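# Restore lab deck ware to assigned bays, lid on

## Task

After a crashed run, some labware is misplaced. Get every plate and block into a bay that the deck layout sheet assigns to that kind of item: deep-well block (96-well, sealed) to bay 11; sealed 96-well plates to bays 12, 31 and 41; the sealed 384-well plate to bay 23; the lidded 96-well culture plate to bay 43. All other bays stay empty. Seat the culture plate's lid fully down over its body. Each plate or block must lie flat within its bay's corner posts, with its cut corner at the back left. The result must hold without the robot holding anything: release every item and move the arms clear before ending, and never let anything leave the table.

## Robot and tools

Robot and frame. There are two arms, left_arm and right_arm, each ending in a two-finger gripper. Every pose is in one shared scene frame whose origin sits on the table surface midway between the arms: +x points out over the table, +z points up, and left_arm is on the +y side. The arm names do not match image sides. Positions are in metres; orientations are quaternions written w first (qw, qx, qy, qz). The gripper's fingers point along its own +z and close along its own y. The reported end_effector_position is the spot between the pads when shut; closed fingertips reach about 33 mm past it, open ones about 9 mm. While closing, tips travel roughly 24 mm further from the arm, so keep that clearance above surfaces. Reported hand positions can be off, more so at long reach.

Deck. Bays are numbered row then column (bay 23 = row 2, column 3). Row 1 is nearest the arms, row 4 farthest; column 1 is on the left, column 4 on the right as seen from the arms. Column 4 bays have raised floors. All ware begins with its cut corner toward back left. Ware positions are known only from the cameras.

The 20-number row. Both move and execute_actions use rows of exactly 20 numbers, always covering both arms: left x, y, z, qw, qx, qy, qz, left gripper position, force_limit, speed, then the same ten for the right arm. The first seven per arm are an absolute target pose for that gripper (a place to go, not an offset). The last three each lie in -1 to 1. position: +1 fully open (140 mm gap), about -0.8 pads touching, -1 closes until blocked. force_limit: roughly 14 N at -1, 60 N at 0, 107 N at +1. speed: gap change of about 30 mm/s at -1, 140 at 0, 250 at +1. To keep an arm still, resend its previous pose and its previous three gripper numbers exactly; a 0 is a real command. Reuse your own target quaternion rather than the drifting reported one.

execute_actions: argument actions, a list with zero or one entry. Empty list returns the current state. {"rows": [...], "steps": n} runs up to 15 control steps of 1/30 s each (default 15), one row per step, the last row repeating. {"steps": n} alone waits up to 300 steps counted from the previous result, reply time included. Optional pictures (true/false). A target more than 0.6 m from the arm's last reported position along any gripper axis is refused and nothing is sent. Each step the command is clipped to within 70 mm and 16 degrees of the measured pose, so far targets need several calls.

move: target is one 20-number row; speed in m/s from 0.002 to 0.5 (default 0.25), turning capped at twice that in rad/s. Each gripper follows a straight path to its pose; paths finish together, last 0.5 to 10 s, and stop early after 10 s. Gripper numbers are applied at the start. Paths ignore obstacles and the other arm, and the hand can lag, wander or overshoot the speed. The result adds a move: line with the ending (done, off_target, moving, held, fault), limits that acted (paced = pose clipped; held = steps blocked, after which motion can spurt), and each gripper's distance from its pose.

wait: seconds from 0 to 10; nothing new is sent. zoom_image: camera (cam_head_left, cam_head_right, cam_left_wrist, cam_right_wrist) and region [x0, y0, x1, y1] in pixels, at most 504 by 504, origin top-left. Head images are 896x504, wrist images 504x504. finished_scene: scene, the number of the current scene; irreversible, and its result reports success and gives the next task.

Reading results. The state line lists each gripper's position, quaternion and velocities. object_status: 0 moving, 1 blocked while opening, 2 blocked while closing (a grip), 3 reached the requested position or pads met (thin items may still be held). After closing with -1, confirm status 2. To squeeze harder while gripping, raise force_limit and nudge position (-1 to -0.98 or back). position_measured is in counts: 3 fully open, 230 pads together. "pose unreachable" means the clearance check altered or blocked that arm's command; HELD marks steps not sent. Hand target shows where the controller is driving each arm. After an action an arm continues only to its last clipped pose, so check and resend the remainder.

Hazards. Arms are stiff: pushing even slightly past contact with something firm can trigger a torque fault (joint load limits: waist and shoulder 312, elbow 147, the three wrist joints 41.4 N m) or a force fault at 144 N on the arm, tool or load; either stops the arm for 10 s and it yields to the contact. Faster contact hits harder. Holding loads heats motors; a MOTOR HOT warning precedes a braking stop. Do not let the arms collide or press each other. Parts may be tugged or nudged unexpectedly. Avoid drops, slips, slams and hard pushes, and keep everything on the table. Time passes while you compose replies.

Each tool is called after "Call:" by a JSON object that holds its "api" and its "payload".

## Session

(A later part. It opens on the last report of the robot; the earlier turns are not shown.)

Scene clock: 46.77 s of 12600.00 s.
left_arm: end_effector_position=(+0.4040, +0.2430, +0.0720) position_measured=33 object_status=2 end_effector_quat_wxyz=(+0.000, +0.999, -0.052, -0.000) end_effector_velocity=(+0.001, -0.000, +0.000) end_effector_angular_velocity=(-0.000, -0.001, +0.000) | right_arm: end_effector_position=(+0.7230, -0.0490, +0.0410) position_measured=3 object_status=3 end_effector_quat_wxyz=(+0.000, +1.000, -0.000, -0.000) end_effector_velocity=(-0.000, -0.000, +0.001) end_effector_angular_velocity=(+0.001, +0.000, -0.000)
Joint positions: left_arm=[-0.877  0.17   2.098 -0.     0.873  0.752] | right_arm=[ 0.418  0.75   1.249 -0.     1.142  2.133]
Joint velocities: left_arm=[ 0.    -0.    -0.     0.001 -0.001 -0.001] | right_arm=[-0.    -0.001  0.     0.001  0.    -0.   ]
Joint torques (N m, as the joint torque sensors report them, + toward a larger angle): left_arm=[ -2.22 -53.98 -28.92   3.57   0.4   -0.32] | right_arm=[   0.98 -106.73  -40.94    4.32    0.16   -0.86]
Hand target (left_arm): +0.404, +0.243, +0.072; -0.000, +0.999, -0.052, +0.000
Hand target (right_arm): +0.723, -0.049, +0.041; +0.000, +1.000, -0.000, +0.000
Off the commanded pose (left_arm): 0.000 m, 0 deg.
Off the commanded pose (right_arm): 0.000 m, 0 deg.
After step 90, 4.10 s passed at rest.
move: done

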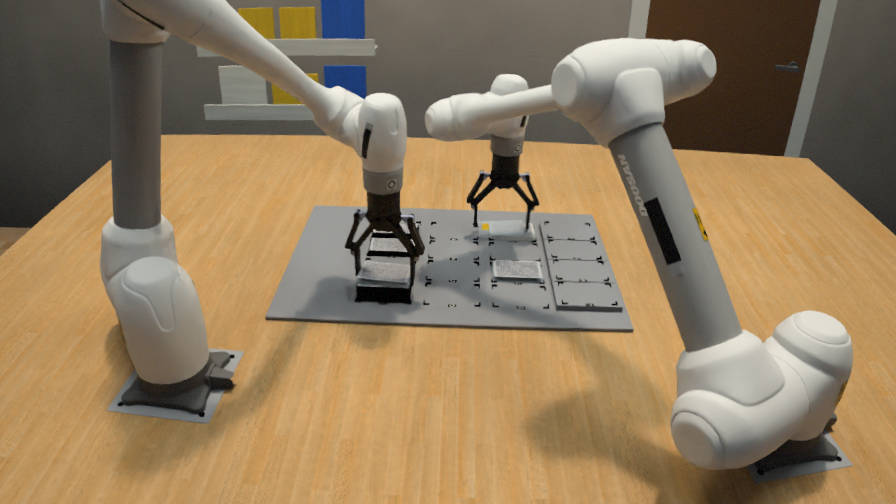

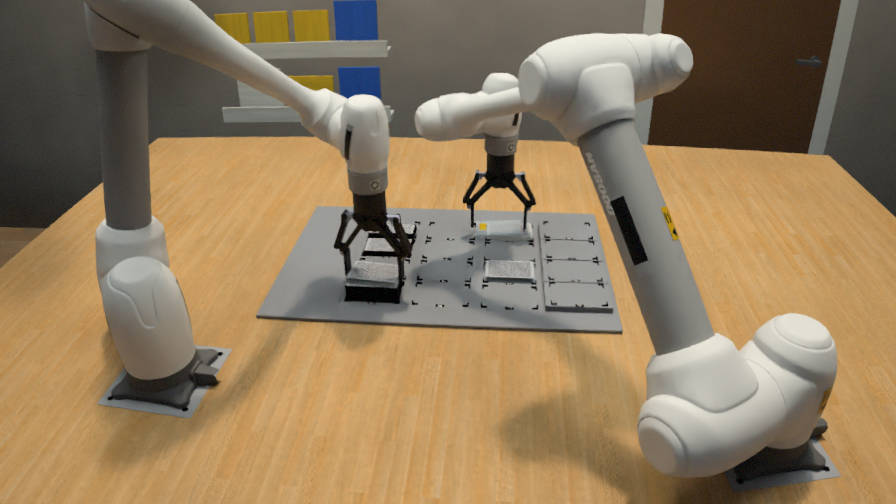

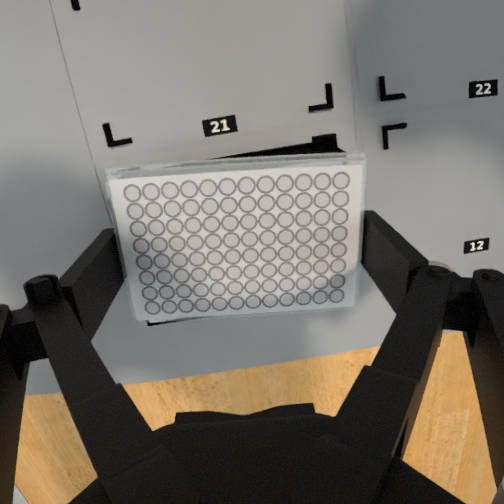

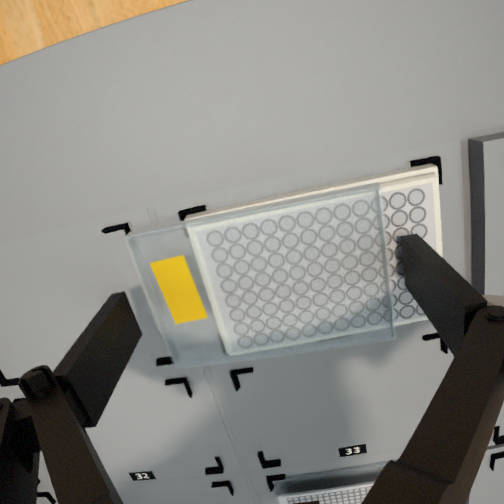

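Call:
{"api": "move", "payload": {"target": [0.404,0.243,0.085,0,1,0,0,-0.98,-0.4,-1,0.723,-0.05,0.035,0.052,0.9986,0,0,1,-0.6,-1], "speed": 0.05}}

Call:
{"api": "move", "payload": {"target": [0.404,0.22,0.085,0,1,0,0,-0.98,-0.4,-1,0.725,-0.078,0.035,0.052,0.9986,0,0,1,-0.6,-1], "speed": 0.02}}

Scene clock: 55.87 s of 12600.00 s.
left_arm: end_effector_position=(+0.4040, +0.2430, +0.0850) position_measured=33 object_status=2 end_effector_quat_wxyz=(+0.000, +1.000, -0.000, -0.000) end_effector_velocity=(+0.001, -0.001, +0.001) end_effector_angular_velocity=(-0.001, -0.001, +0.005) | right_arm: end_effector_position=(+0.7230, -0.0500, +0.0350) position_measured=3 object_status=3 end_effector_quat_wxyz=(+0.052, +0.999, +0.000, +0.000) end_effector_velocity=(+0.001, -0.000, +0.001) end_effector_angular_velocity=(-0.005, -0.001, -0.001)
Joint positions: left_arm=[-0.877  0.155  2.087 -0.     0.9    0.648] | right_arm=[ 0.448  0.786  1.199 -0.092  1.216  2.197]
Joint velocities: left_arm=[ 0.    -0.001 -0.001  0.     0.    -0.005] | right_arm=[ 0.001  0.002 -0.004 -0.004  0.005  0.003]
Joint torques (N m, as the joint torque sensors report them, + toward a larger angle): left_arm=[ -1.83 -53.09 -29.64   3.61   0.15  -0.26] | right_arm=[  -2.37 -107.62  -39.38    3.36   -0.13    0.09]
Hand target (left_arm): +0.404, +0.243, +0.085; -0.000, +1.000, +0.000, +0.000
Hand target (right_arm): +0.723, -0.050, +0.035; +0.052, +0.999, +0.000, +0.000
Off the commanded pose (left_arm): 0.000 m, 0 deg.
Off the commanded pose (right_arm): 0.000 m, 0 deg.
After step 90, 4.83 s passed at rest.
move: done

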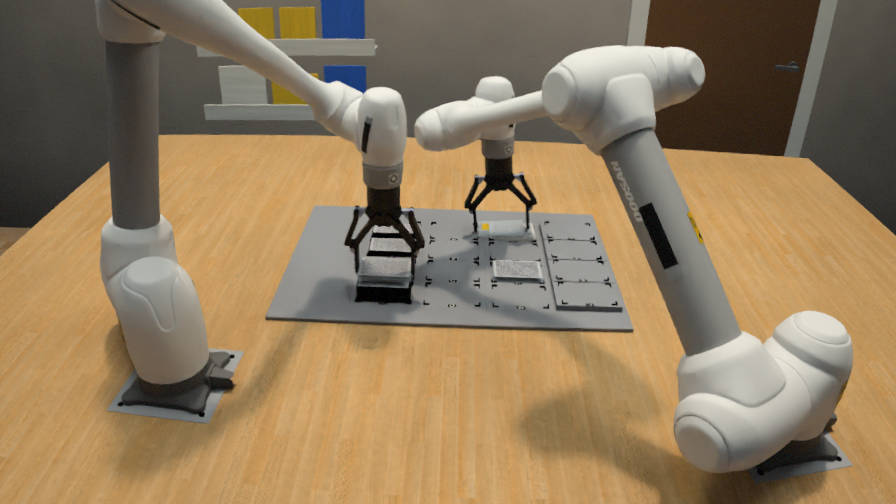

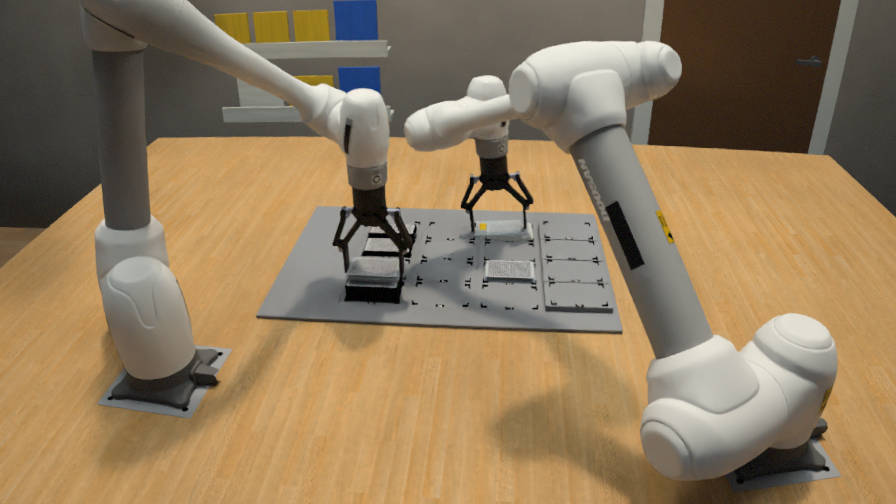

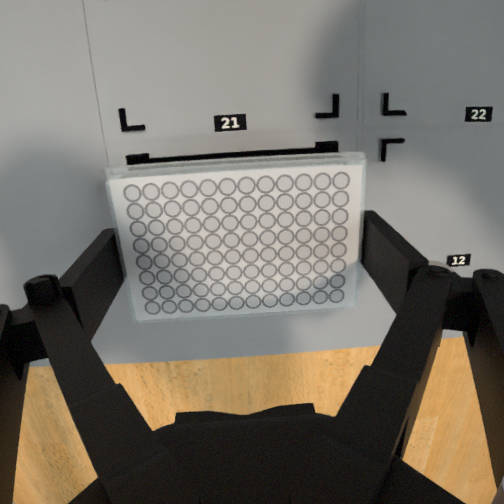

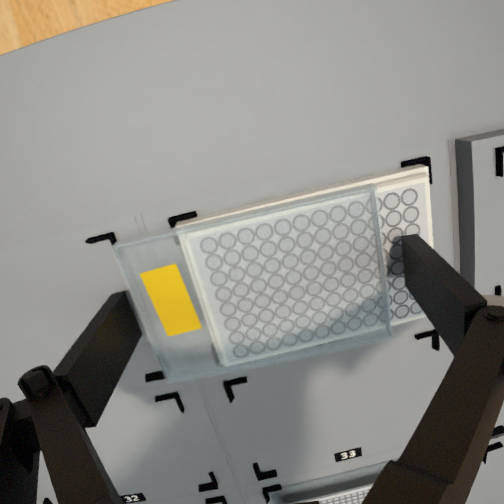

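Scene clock: 57.53 s of 12600.00 s.
left_arm: end_effector_position=(+0.4040, +0.2200, +0.0850) position_measured=33 object_status=2 end_effector_quat_wxyz=(+0.000, +1.000, +0.000, -0.000) end_effector_velocity=(-0.000, -0.001, -0.000) end_effector_angular_velocity=(+0.000, +0.000, -0.001) | right_arm: end_effector_position=(+0.7250, -0.0780, +0.0350) position_measured=3 object_status=3 end_effector_quat_wxyz=(+0.052, +0.999, +0.000, -0.000) end_effector_velocity=(-0.001, -0.001, -0.001) end_effector_angular_velocity=(-0.001, +0.001, +0.001)
Joint positions: left_arm=[-0.902  0.18   2.055 -0.     0.906  0.623] | right_arm=[ 0.422  0.763  1.241 -0.094  1.195  2.174]
Joint velocities: left_arm=[-0.001  0.001 -0.001  0.     0.    -0.   ] | right_arm=[ 0.    -0.     0.002 -0.    -0.001 -0.001]
Joint torques (N m, as the joint torque sensors report them, + toward a larger angle): left_arm=[ -1.32 -56.51 -30.18   3.62   0.32  -0.31] | right_arm=[   0.72 -107.83  -36.41    3.32   -0.14   -0.45]
Hand target (left_arm): +0.404, +0.220, +0.085; +0.000, +1.000, +0.000, -0.000
Hand target (right_arm): +0.725, -0.078, +0.035; +0.052, +0.999, +0.000, -0.000
Off the commanded pose (left_arm): 0.000 m, 0 deg.
Off the commanded pose (right_arm): 0.000 m, 0 deg.
move: done

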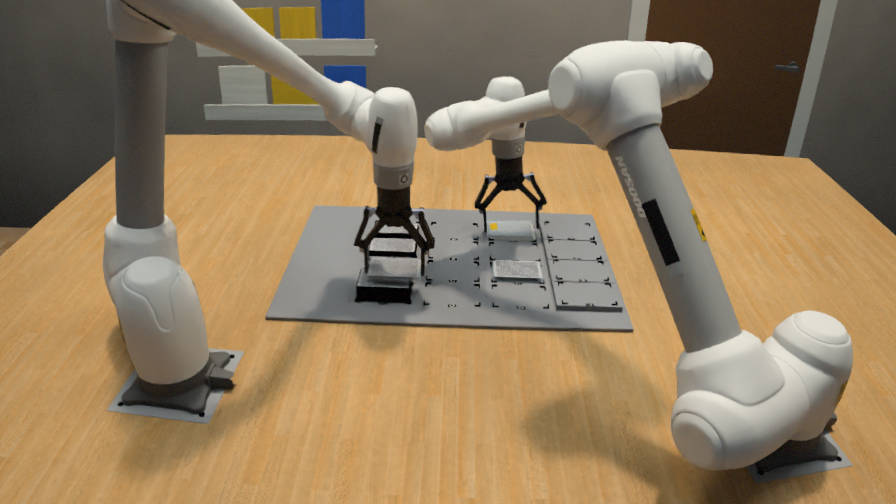

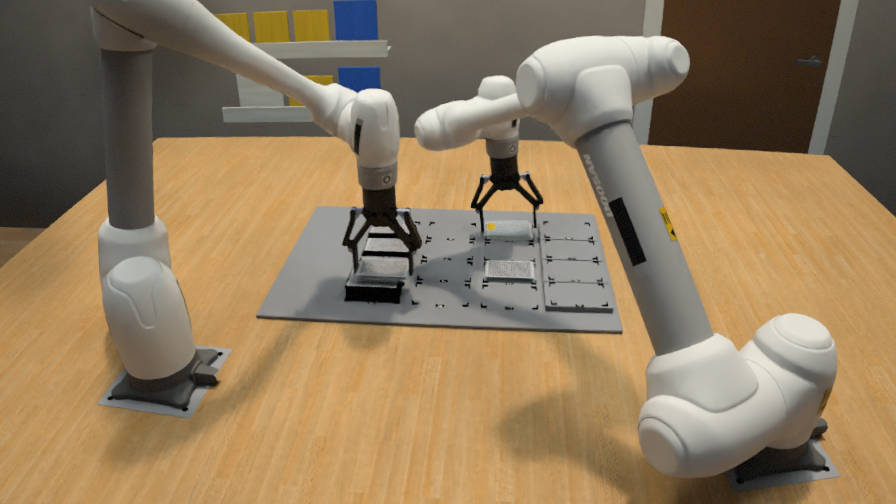

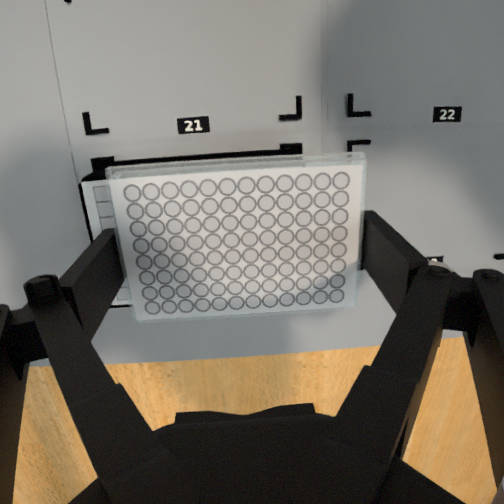

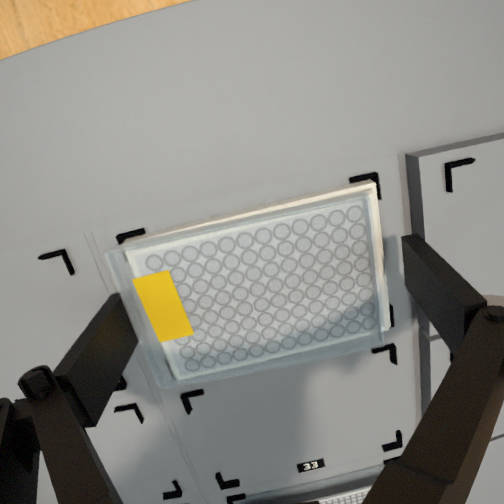

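Call:
{"api": "move", "payload": {"target": [0.404,0.22,0.085,0,1,0,0,-0.98,-0.4,-1,0.725,-0.0835,0.035,0.052,0.9986,0,0,1,-0.6,-1], "speed": 0.01}}

Call:
{"api": "zoom_image", "payload": {"camera": "cam_right_wrist", "region": [90,150,410,420]}}

Call:
{"api": "zoom_image", "payload": {"camera": "cam_head_left", "region": [460,200,560,250]}}

Scene clock: 65.17 s of 12600.00 s.
left_arm: end_effector_position=(+0.4040, +0.2200, +0.0850) position_measured=33 object_status=2 end_effector_quat_wxyz=(+0.000, +1.000, +0.000, -0.000) end_effector_velocity=(-0.000, +0.000, -0.000) end_effector_angular_velocity=(-0.000, +0.001, +0.000) | right_arm: end_effector_position=(+0.7250, -0.0835, +0.0350) position_measured=3 object_status=3 end_effector_quat_wxyz=(+0.052, +0.999, +0.000, -0.000) end_effector_velocity=(-0.001, -0.001, -0.000) end_effector_angular_velocity=(-0.001, +0.001, +0.001)
Joint positions: left_arm=[-0.902  0.18   2.055 -0.     0.906  0.623] | right_arm=[ 0.417  0.758  1.25  -0.095  1.19   2.17 ]
Joint velocities: left_arm=[ 0.    -0.     0.001 -0.001  0.     0.001] | right_arm=[-0.    -0.001  0.003 -0.    -0.001 -0.   ]
Joint torques (N m, as the joint torque sensors report them, + toward a larger angle): left_arm=[ -0.81 -54.95 -29.31   3.71   0.39  -0.3 ] | right_arm=[   2.44 -105.33  -37.27    4.1    -0.6    -0.28]
Hand target (left_arm): +0.404, +0.220, +0.085; +0.000, +1.000, -0.000, -0.000
Hand target (right_arm): +0.725, -0.084, +0.035; +0.052, +0.999, +0.000, -0.000
Off the commanded pose (left_arm): 0.000 m, 0 deg.
Off the commanded pose (right_arm): 0.000 m, 0 deg.
After step 90, 3.87 s passed at rest.
move: done

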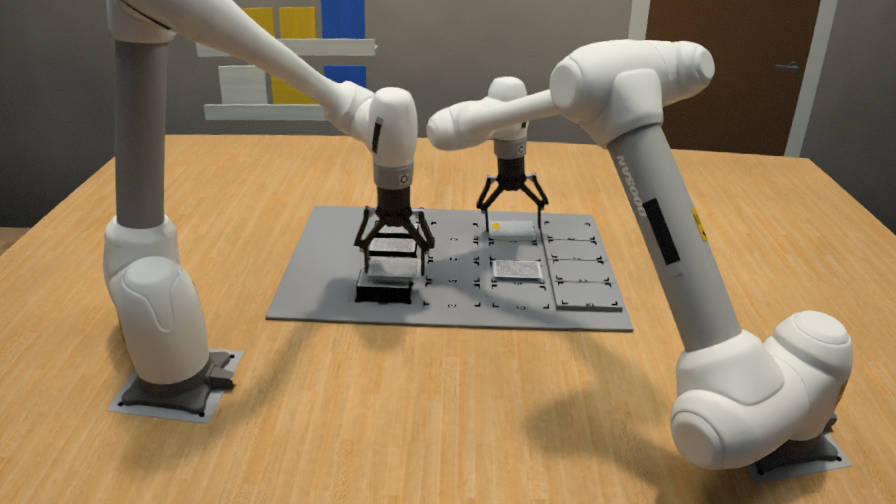

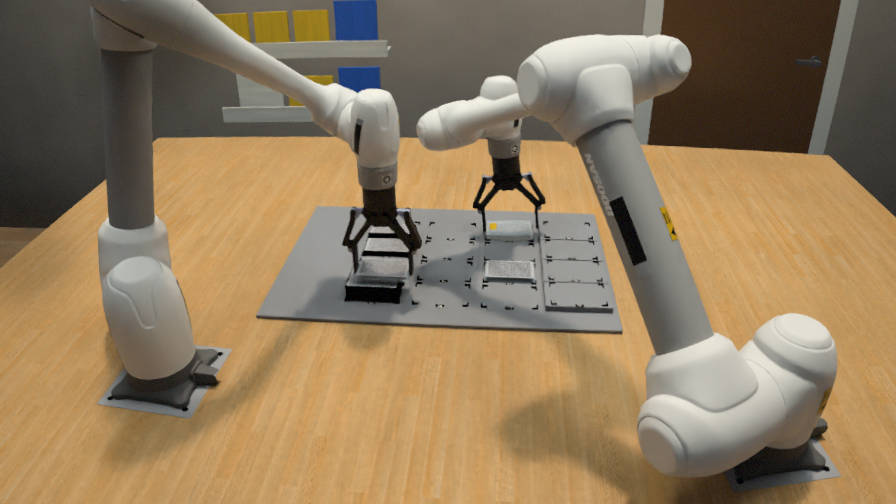

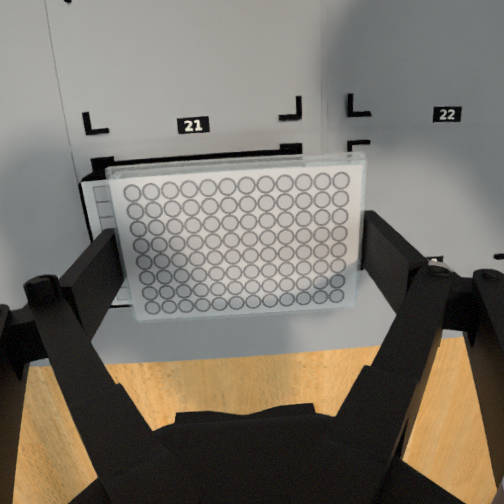

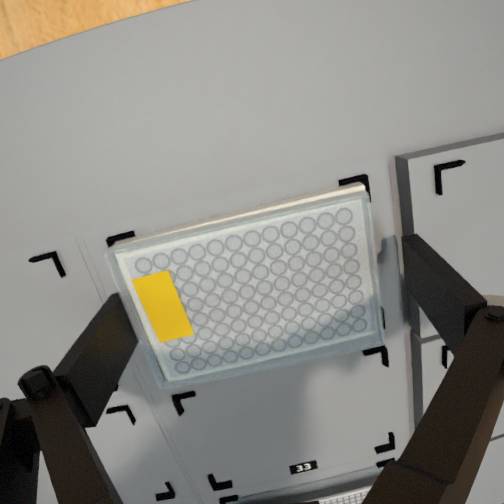

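Region (90, 150, 410, 420) of cam_right_wrist's 504x504 image, scaled by 1.575, with more detail than that image has; it fills the top 425 rows of this view, and the rest is white.

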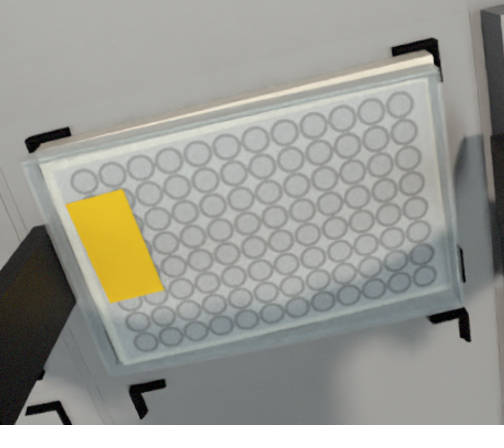

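Region (460, 200, 560, 250) of cam_head_left's 896x504 image, scaled by 5.040, with more detail than that image has.

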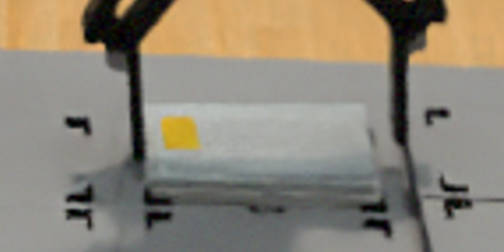

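Call:
{"api": "move", "payload": {"target": [0.404,0.22,0.085,0,1,0,0,-0.98,-0.4,-1,0.725,-0.0785,0.035,0,1,0,0,0.93,-0.9,-1], "speed": 0.05}}

Call:
{"api": "move", "payload": {"target": [0.404,0.22,0.085,0,1,0,0,-0.98,-0.4,-1,0.725,-0.0785,0.035,0,1,0,0,0.7,-0.9,-1]}}

Call:
{"api": "move", "payload": {"target": [0.404,0.22,0.085,0,1,0,0,-0.98,-0.4,-1,0.728,-0.0785,0.0355,0,1,0,0,0.7,-0.9,-1], "speed": 0.005}}

Call:
{"api": "zoom_image", "payload": {"camera": "cam_right_wrist", "region": [90,150,410,420]}}

Scene clock: 73.20 s of 12600.00 s.
left_arm: end_effector_position=(+0.4040, +0.2200, +0.0850) position_measured=33 object_status=2 end_effector_quat_wxyz=(+0.000, +1.000, -0.000, +0.000) end_effector_velocity=(-0.001, -0.000, -0.000) end_effector_angular_velocity=(+0.000, +0.000, -0.002) | right_arm: end_effector_position=(+0.7250, -0.0785, +0.0350) position_measured=12 object_status=3 end_effector_quat_wxyz=(+0.000, +1.000, -0.000, -0.000) end_effector_velocity=(+0.000, +0.001, +0.001) end_effector_angular_velocity=(+0.007, -0.001, +0.001)
Joint positions: left_arm=[-0.902  0.18   2.055 -0.     0.906  0.623] | right_arm=[ 0.389  0.732  1.294 -0.     1.115  2.105]
Joint velocities: left_arm=[-0.001 -0.     0.001  0.    -0.     0.001] | right_arm=[-0.001 -0.002  0.002  0.006 -0.004 -0.004]
Joint torques (N m, as the joint torque sensors report them, + toward a larger angle): left_arm=[ -2.55 -55.43 -30.     3.58   0.31  -0.34] | right_arm=[   2.41 -105.22  -36.52    4.12    0.26   -1.07]
Hand target (left_arm): +0.404, +0.220, +0.085; -0.000, +1.000, -0.000, -0.000
Hand target (right_arm): +0.725, -0.079, +0.035; +0.000, +1.000, -0.000, -0.000
Off the commanded pose (left_arm): 0.000 m, 0 deg.
Off the commanded pose (right_arm): 0.000 m, 0 deg.
After step 90, 3.77 s passed at rest.
move: done

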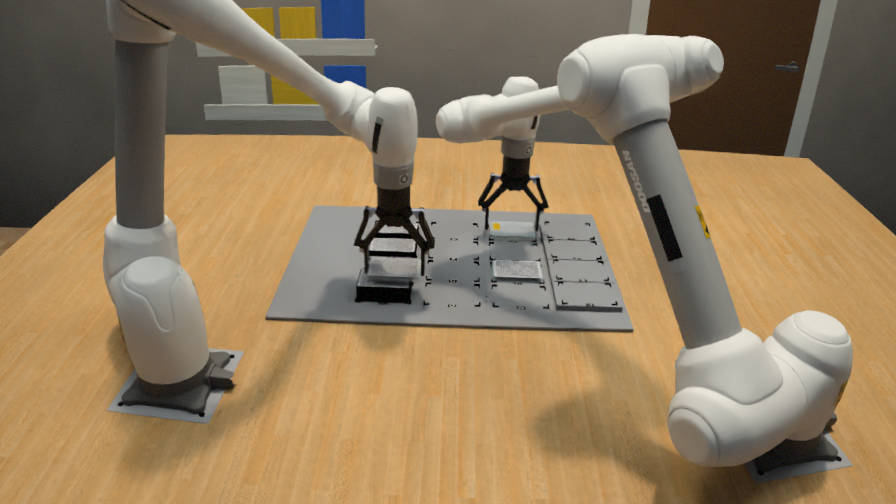

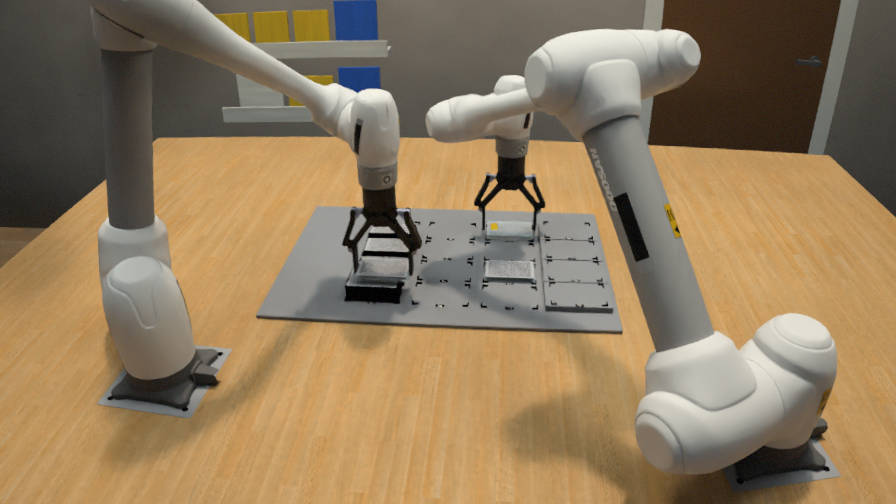

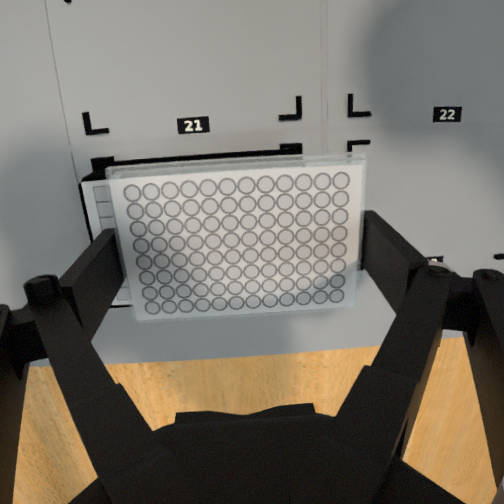

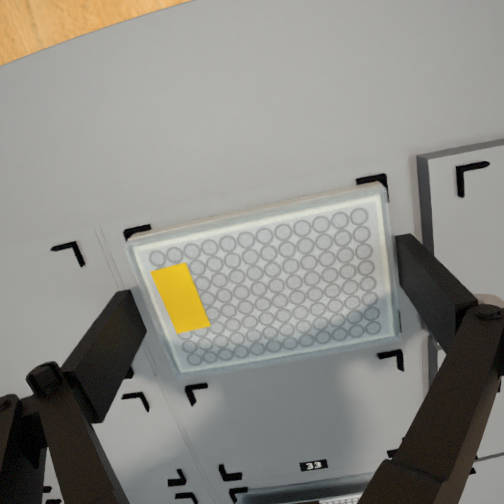

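Scene clock: 73.90 s of 12600.00 s.
left_arm: end_effector_position=(+0.4040, +0.2200, +0.0850) position_measured=33 object_status=2 end_effector_quat_wxyz=(+0.000, +1.000, -0.000, +0.000) end_effector_velocity=(+0.000, +0.000, -0.000) end_effector_angular_velocity=(-0.000, -0.001, -0.000) | right_arm: end_effector_position=(+0.7251, -0.0787, +0.0351) position_measured=29 object_status=2 end_effector_quat_wxyz=(+0.000, +1.000, -0.000, +0.000) end_effector_velocity=(+0.001, -0.001, -0.000) end_effector_angular_velocity=(+0.001, +0.001, -0.002)
Joint positions: left_arm=[-0.902  0.18   2.055  0.     0.906  0.623] | right_arm=[ 0.389  0.732  1.294 -0.     1.115  2.105]
Joint velocities: left_arm=[-0.    -0.     0.     0.001 -0.001 -0.   ] | right_arm=[-0.001  0.    -0.     0.001 -0.     0.   ]
Joint torques (N m, as the joint torque sensors report them, + toward a larger angle): left_arm=[ -1.4  -55.74 -29.53   3.71   0.31  -0.21] | right_arm=[ 18.74 -95.8  -40.97  10.71  -5.08  -0.4 ]
Hand target (left_arm): +0.404, +0.220, +0.085; -0.000, +1.000, -0.000, +0.000
Hand target (right_arm): +0.725, -0.079, +0.035; +0.000, +1.000, -0.000, -0.000
Off the commanded pose (left_arm): 0.000 m, 0 deg.
Off the commanded pose (right_arm): 0.000 m, 0 deg.
move: done

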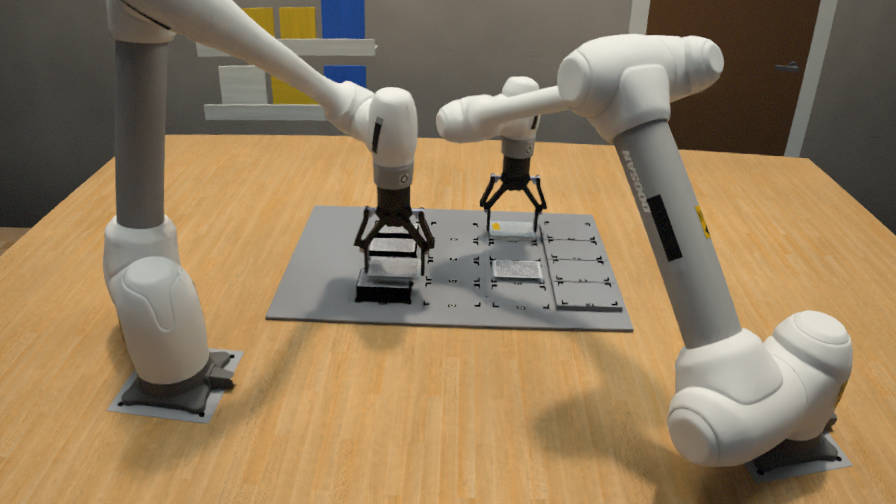

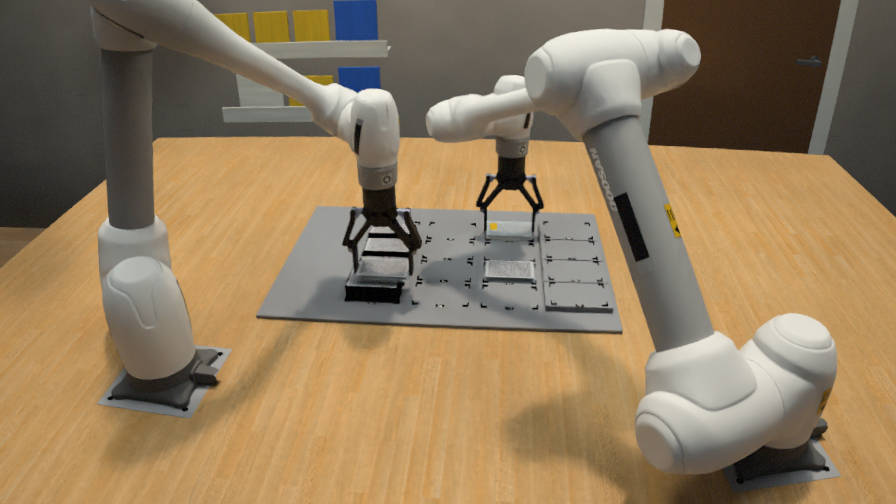

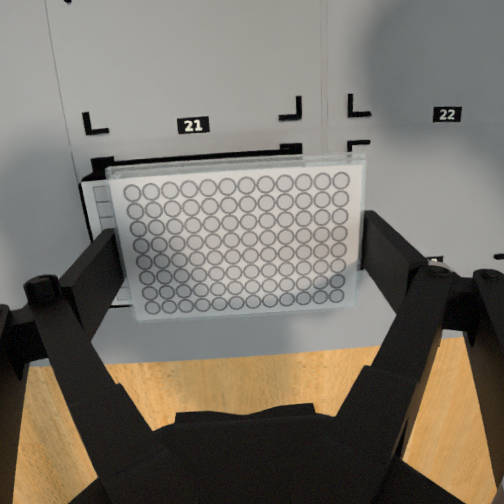

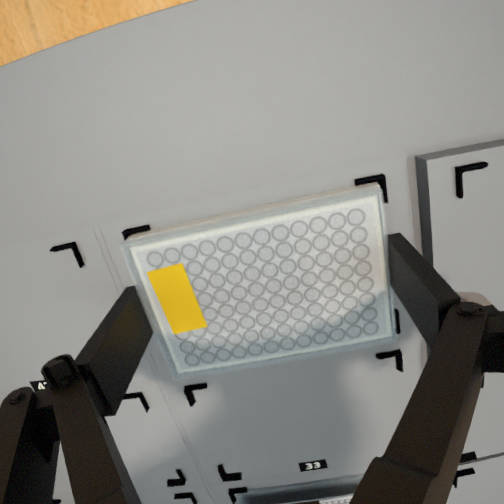

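Scene clock: 74.70 s of 12600.00 s.
left_arm: end_effector_position=(+0.4040, +0.2200, +0.0850) position_measured=33 object_status=2 end_effector_quat_wxyz=(+0.000, +1.000, -0.000, +0.000) end_effector_velocity=(+0.000, +0.000, -0.000) end_effector_angular_velocity=(+0.000, -0.001, -0.000) | right_arm: end_effector_position=(+0.7280, -0.0785, +0.0355) position_measured=30 object_status=2 end_effector_quat_wxyz=(-0.000, +1.000, -0.000, +0.000) end_effector_velocity=(-0.000, +0.000, +0.002) end_effector_angular_velocity=(+0.001, -0.001, +0.001)
Joint positions: left_arm=[-0.902  0.18   2.055  0.     0.906  0.623] | right_arm=[0.388 0.736 1.287 0.    1.119 2.103]
Joint velocities: left_arm=[-0.     0.     0.     0.001 -0.    -0.   ] | right_arm=[ 0.001 -0.003  0.     0.     0.001 -0.   ]
Joint torques (N m, as the joint torque sensors report them, + toward a larger angle): left_arm=[ -1.11 -56.06 -29.62   3.45   0.28  -0.39] | right_arm=[  12.37 -101.42  -49.48    7.77   -8.83   -0.37]
Hand target (left_arm): +0.404, +0.220, +0.085; -0.000, +1.000, -0.000, +0.000
Hand target (right_arm): +0.728, -0.078, +0.035; +0.000, +1.000, -0.000, -0.000
Off the commanded pose (left_arm): 0.000 m, 0 deg.
Off the commanded pose (right_arm): 0.000 m, 0 deg.
move: done

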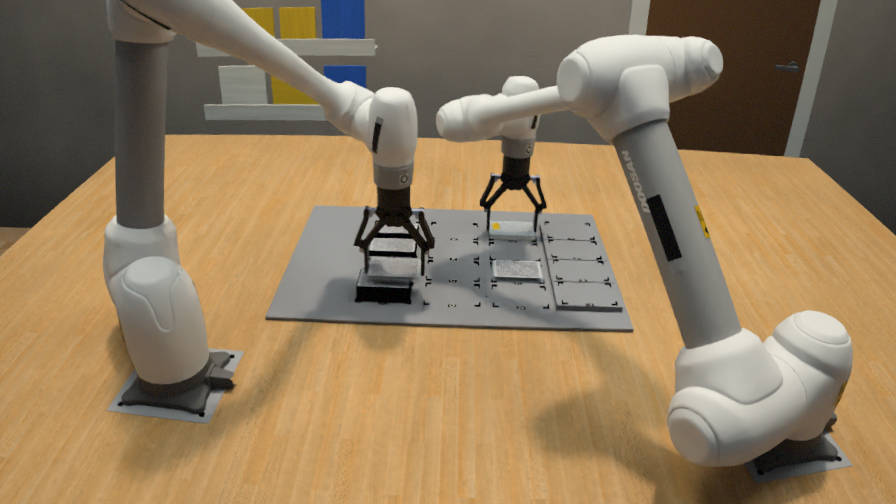

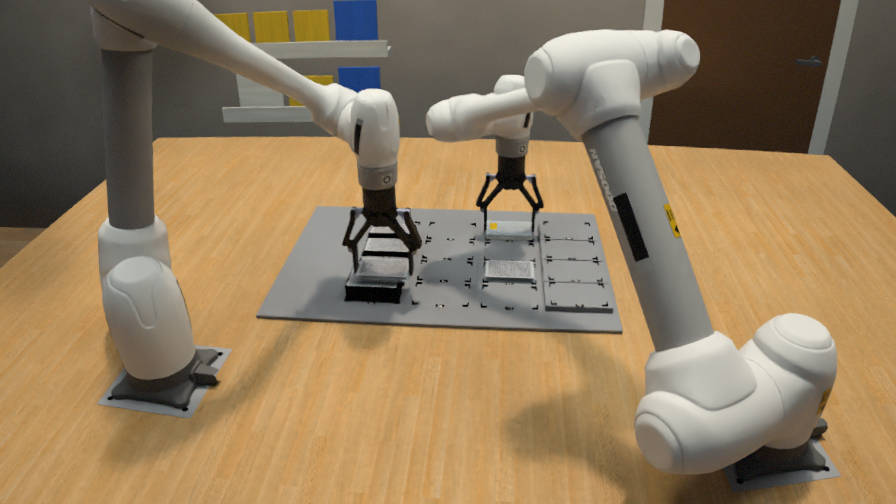

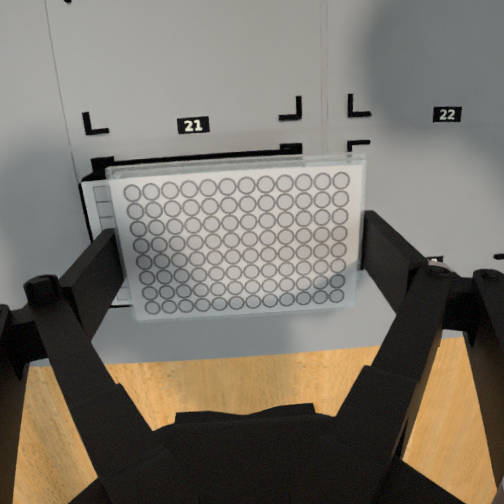

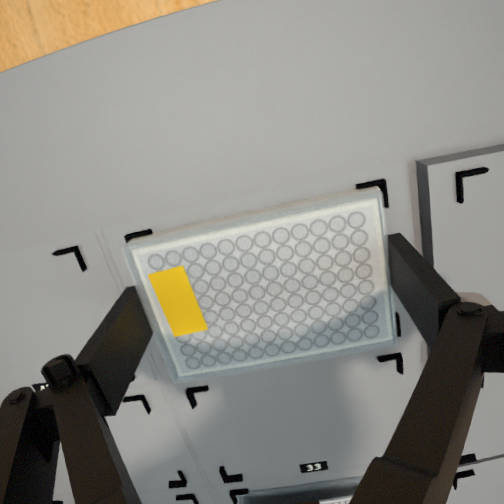

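Region (90, 150, 410, 420) of cam_right_wrist's 504x504 image, scaled by 1.575, with more detail than that image has; it fills the top 425 rows of this view, and the rest is white.

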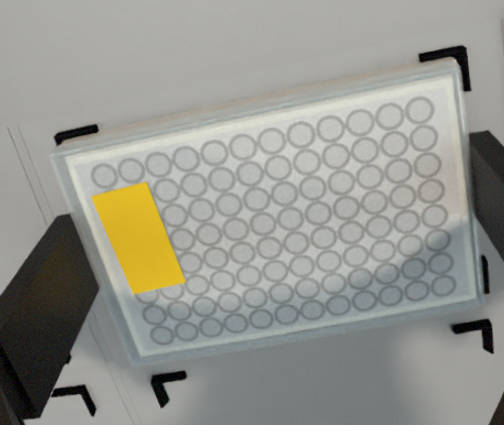

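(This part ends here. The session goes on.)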